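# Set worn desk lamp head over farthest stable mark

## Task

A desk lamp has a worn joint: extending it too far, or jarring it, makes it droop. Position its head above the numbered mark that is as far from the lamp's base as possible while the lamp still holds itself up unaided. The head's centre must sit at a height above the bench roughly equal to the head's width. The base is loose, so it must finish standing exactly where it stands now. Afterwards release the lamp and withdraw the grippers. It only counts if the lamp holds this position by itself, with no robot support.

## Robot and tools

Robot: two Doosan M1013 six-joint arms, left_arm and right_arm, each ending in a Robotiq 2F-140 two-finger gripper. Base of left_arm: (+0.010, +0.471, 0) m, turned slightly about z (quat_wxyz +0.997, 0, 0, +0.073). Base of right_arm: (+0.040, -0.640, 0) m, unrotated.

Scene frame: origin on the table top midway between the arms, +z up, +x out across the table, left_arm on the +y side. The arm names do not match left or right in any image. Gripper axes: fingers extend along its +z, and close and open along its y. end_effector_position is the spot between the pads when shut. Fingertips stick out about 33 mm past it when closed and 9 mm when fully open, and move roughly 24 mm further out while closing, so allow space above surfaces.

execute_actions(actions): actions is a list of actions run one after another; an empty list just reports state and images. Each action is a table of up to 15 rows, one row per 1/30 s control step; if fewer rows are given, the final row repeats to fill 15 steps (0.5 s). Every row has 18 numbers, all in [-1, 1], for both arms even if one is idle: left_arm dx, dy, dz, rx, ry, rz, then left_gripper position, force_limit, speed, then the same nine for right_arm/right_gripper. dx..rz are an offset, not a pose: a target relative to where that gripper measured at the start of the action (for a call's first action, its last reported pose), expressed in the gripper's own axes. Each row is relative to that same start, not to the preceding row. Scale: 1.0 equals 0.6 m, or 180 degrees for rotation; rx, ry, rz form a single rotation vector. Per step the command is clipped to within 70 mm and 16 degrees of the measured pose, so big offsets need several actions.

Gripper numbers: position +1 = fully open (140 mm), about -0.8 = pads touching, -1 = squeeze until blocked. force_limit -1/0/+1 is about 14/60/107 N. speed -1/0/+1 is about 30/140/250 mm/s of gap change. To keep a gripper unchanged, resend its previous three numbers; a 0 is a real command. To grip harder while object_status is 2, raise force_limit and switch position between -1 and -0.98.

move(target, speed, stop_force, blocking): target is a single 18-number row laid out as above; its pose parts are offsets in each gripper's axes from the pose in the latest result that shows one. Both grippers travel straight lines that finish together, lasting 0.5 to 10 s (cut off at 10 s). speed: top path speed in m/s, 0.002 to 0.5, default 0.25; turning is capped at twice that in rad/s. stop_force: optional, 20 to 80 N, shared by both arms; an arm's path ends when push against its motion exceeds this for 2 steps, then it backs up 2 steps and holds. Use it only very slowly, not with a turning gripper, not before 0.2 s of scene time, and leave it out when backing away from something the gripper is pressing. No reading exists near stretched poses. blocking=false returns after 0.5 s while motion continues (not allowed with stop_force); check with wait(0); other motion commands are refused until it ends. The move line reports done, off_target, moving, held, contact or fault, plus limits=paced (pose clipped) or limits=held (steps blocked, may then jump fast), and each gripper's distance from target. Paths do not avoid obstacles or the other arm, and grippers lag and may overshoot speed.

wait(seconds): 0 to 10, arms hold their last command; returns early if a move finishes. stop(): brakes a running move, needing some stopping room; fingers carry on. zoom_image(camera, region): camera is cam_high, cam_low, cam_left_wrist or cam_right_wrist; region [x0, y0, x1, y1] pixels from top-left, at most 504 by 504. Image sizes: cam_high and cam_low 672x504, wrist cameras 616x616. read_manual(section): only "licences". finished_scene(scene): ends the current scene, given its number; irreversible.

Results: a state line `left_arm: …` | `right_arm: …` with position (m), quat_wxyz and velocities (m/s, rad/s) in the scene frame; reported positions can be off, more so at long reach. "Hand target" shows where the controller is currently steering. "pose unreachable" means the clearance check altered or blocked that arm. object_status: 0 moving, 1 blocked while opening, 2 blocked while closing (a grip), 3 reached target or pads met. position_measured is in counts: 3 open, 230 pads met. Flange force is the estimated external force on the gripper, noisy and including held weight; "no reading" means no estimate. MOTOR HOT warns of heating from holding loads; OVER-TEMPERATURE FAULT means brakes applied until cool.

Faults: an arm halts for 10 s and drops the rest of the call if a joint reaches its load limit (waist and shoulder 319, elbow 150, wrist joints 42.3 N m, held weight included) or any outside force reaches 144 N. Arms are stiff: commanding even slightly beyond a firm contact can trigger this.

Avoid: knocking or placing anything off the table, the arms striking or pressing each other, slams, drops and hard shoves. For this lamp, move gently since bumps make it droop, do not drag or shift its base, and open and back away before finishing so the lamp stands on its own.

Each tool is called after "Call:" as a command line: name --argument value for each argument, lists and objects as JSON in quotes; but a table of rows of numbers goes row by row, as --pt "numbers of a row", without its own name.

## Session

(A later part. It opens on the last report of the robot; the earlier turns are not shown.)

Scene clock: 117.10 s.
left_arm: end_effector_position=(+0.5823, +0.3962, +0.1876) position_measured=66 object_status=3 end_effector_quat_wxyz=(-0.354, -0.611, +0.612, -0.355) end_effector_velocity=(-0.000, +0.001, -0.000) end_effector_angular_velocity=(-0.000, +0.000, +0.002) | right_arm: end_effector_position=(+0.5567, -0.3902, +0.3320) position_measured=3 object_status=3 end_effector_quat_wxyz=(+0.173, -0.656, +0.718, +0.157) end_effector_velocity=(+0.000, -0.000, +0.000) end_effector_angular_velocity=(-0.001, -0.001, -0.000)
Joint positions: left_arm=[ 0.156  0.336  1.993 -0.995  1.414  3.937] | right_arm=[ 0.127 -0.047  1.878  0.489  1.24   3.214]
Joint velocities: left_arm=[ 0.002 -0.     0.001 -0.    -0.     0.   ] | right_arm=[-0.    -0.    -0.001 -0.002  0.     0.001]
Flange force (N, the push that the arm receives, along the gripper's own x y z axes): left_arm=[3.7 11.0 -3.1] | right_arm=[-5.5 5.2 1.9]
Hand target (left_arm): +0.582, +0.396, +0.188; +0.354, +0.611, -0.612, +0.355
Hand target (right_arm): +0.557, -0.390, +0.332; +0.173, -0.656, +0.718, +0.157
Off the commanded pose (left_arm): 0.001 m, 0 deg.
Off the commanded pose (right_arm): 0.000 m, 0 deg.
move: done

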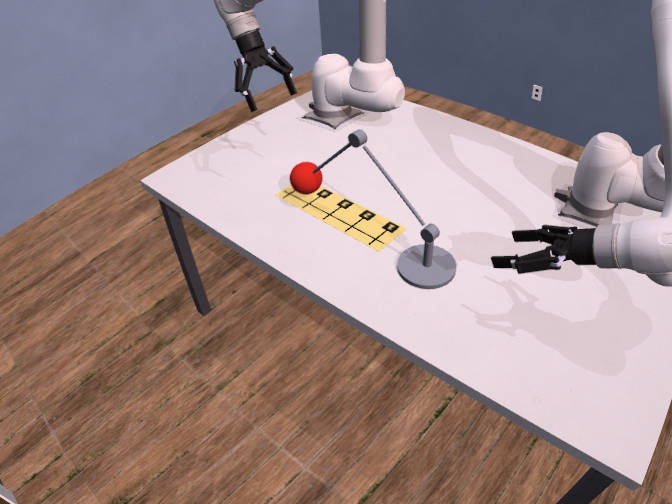

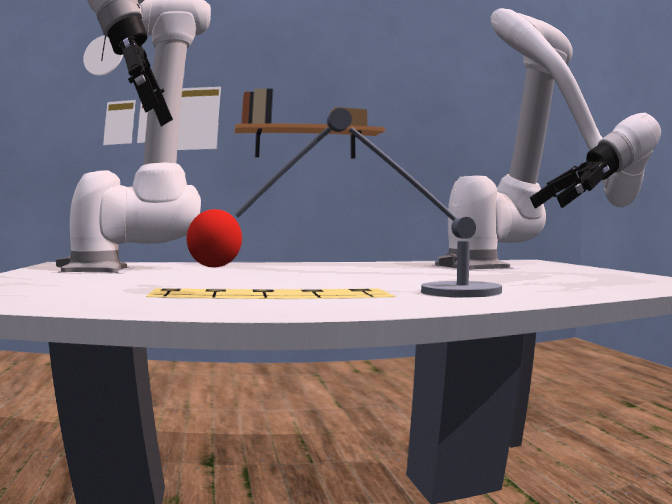

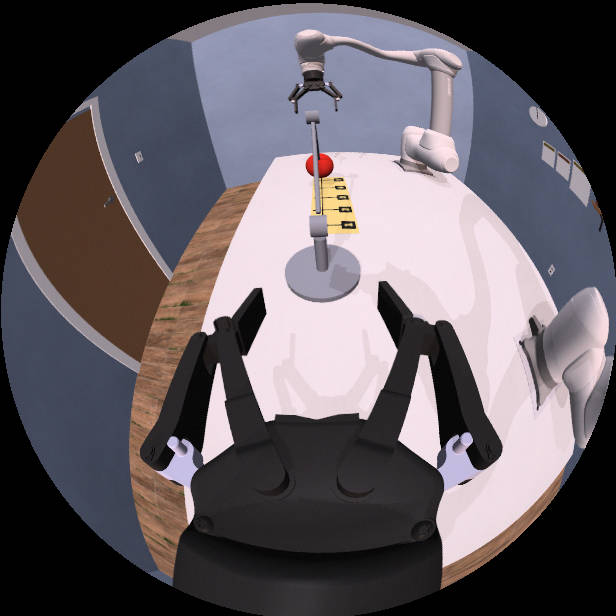

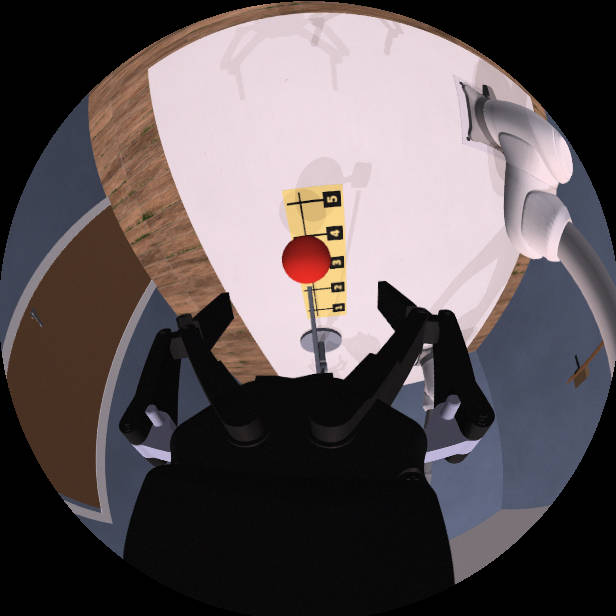

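Call:
wait --seconds 5

Call:
zoom_image --camera "cam_low" --region '[140, 160, 400, 310]'

Call:
zoom_image --camera "cam_high" --region '[260, 120, 470, 300]'

Scene clock: 122.53 s.
left_arm: end_effector_position=(+0.5823, +0.3962, +0.1875) position_measured=66 object_status=3 end_effector_quat_wxyz=(-0.354, -0.611, +0.612, -0.355) end_effector_velocity=(-0.001, -0.001, -0.001) end_effector_angular_velocity=(-0.001, +0.003, -0.001) | right_arm: end_effector_position=(+0.5567, -0.3902, +0.3320) position_measured=3 object_status=3 end_effector_quat_wxyz=(+0.173, -0.656, +0.718, +0.157) end_effector_velocity=(+0.000, +0.000, -0.000) end_effector_angular_velocity=(+0.001, +0.001, -0.000)
Joint positions: left_arm=[ 0.156  0.337  1.993 -0.995  1.414  3.937] | right_arm=[ 0.127 -0.047  1.878  0.489  1.24   3.213]
Joint velocities: left_arm=[-0.001  0.     0.003 -0.     0.    -0.   ] | right_arm=[-0.     0.001 -0.     0.002 -0.    -0.   ]
Flange force (N, the push that the arm receives, along the gripper's own x y z axes): left_arm=[3.6 13.9 -1.8] | right_arm=[-3.6 3.9 -0.9]
Hand target (left_arm): +0.582, +0.396, +0.188; +0.354, +0.611, -0.612, +0.355
Hand target (right_arm): +0.557, -0.390, +0.332; +0.173, -0.656, +0.718, +0.157
Off the commanded pose (left_arm): 0.000 m, 0 deg.
Off the commanded pose (right_arm): 0.000 m, 0 deg.
wait: 5.00 s; at rest from the start

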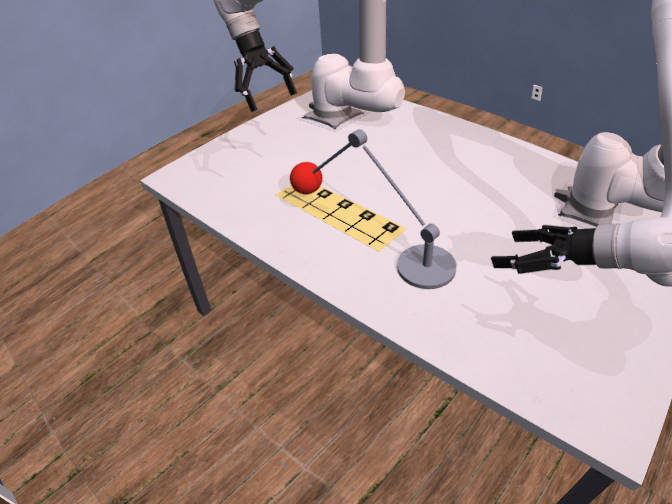

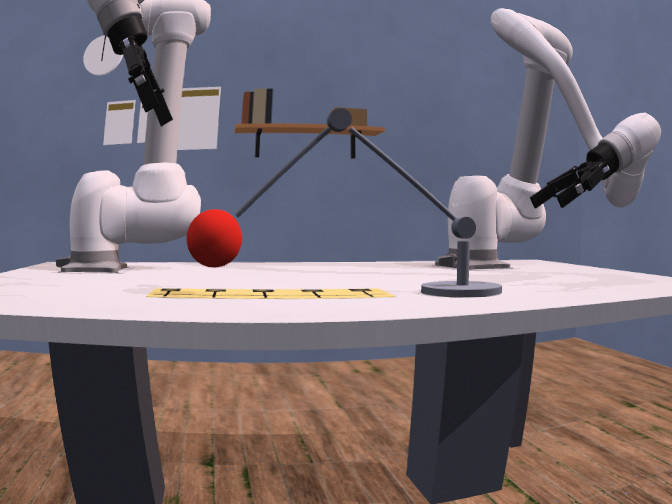

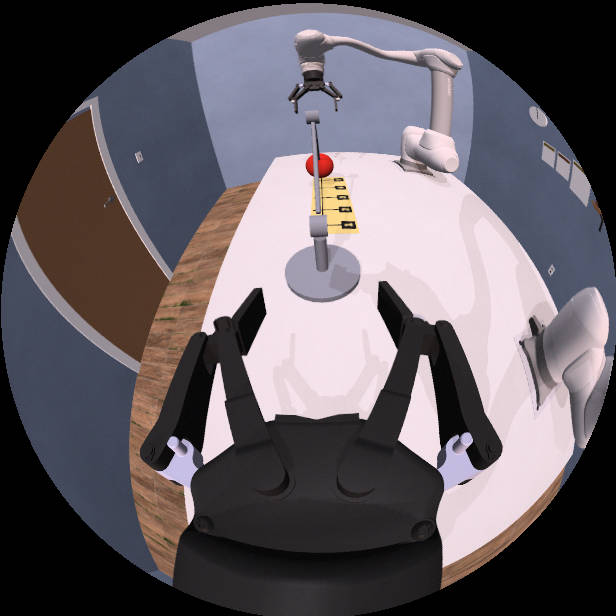

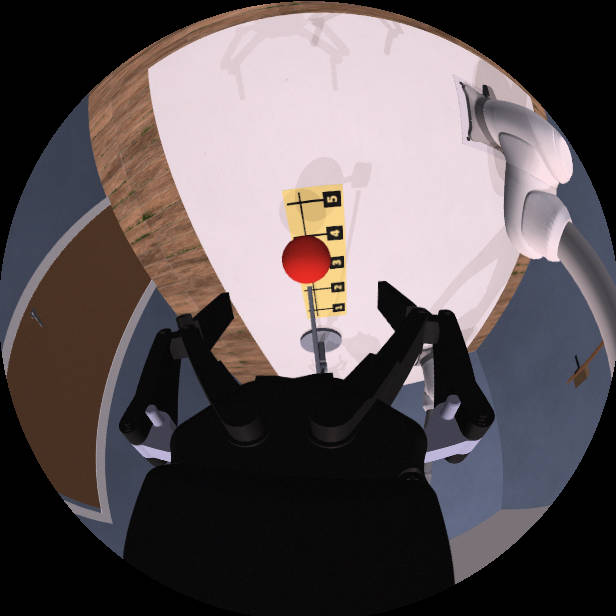

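Region (140, 160, 400, 310) of cam_low's 672x504 image, scaled by 1.938, with more detail than that image has; it fills the top 291 rows of this view, and the rest is white.

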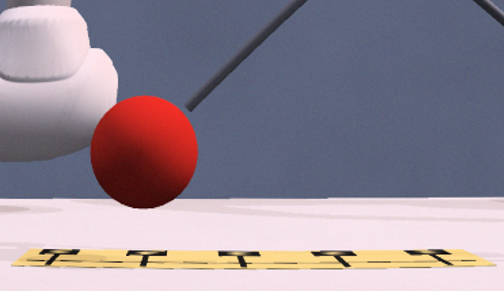

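Region (260, 120, 470, 300) of cam_high's 672x504 image, scaled by 2.400, with more detail than that image has; it fills the top 432 rows of this view, and the rest is white.

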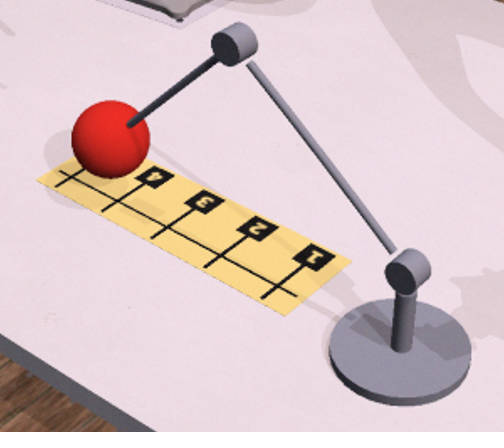

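The lamp stays up on its own over mark 4 (mark 5 sank), the foot is in place, and both arms are clear.

Call:
finished_scene --scene 1

The scene is finished: the task was done.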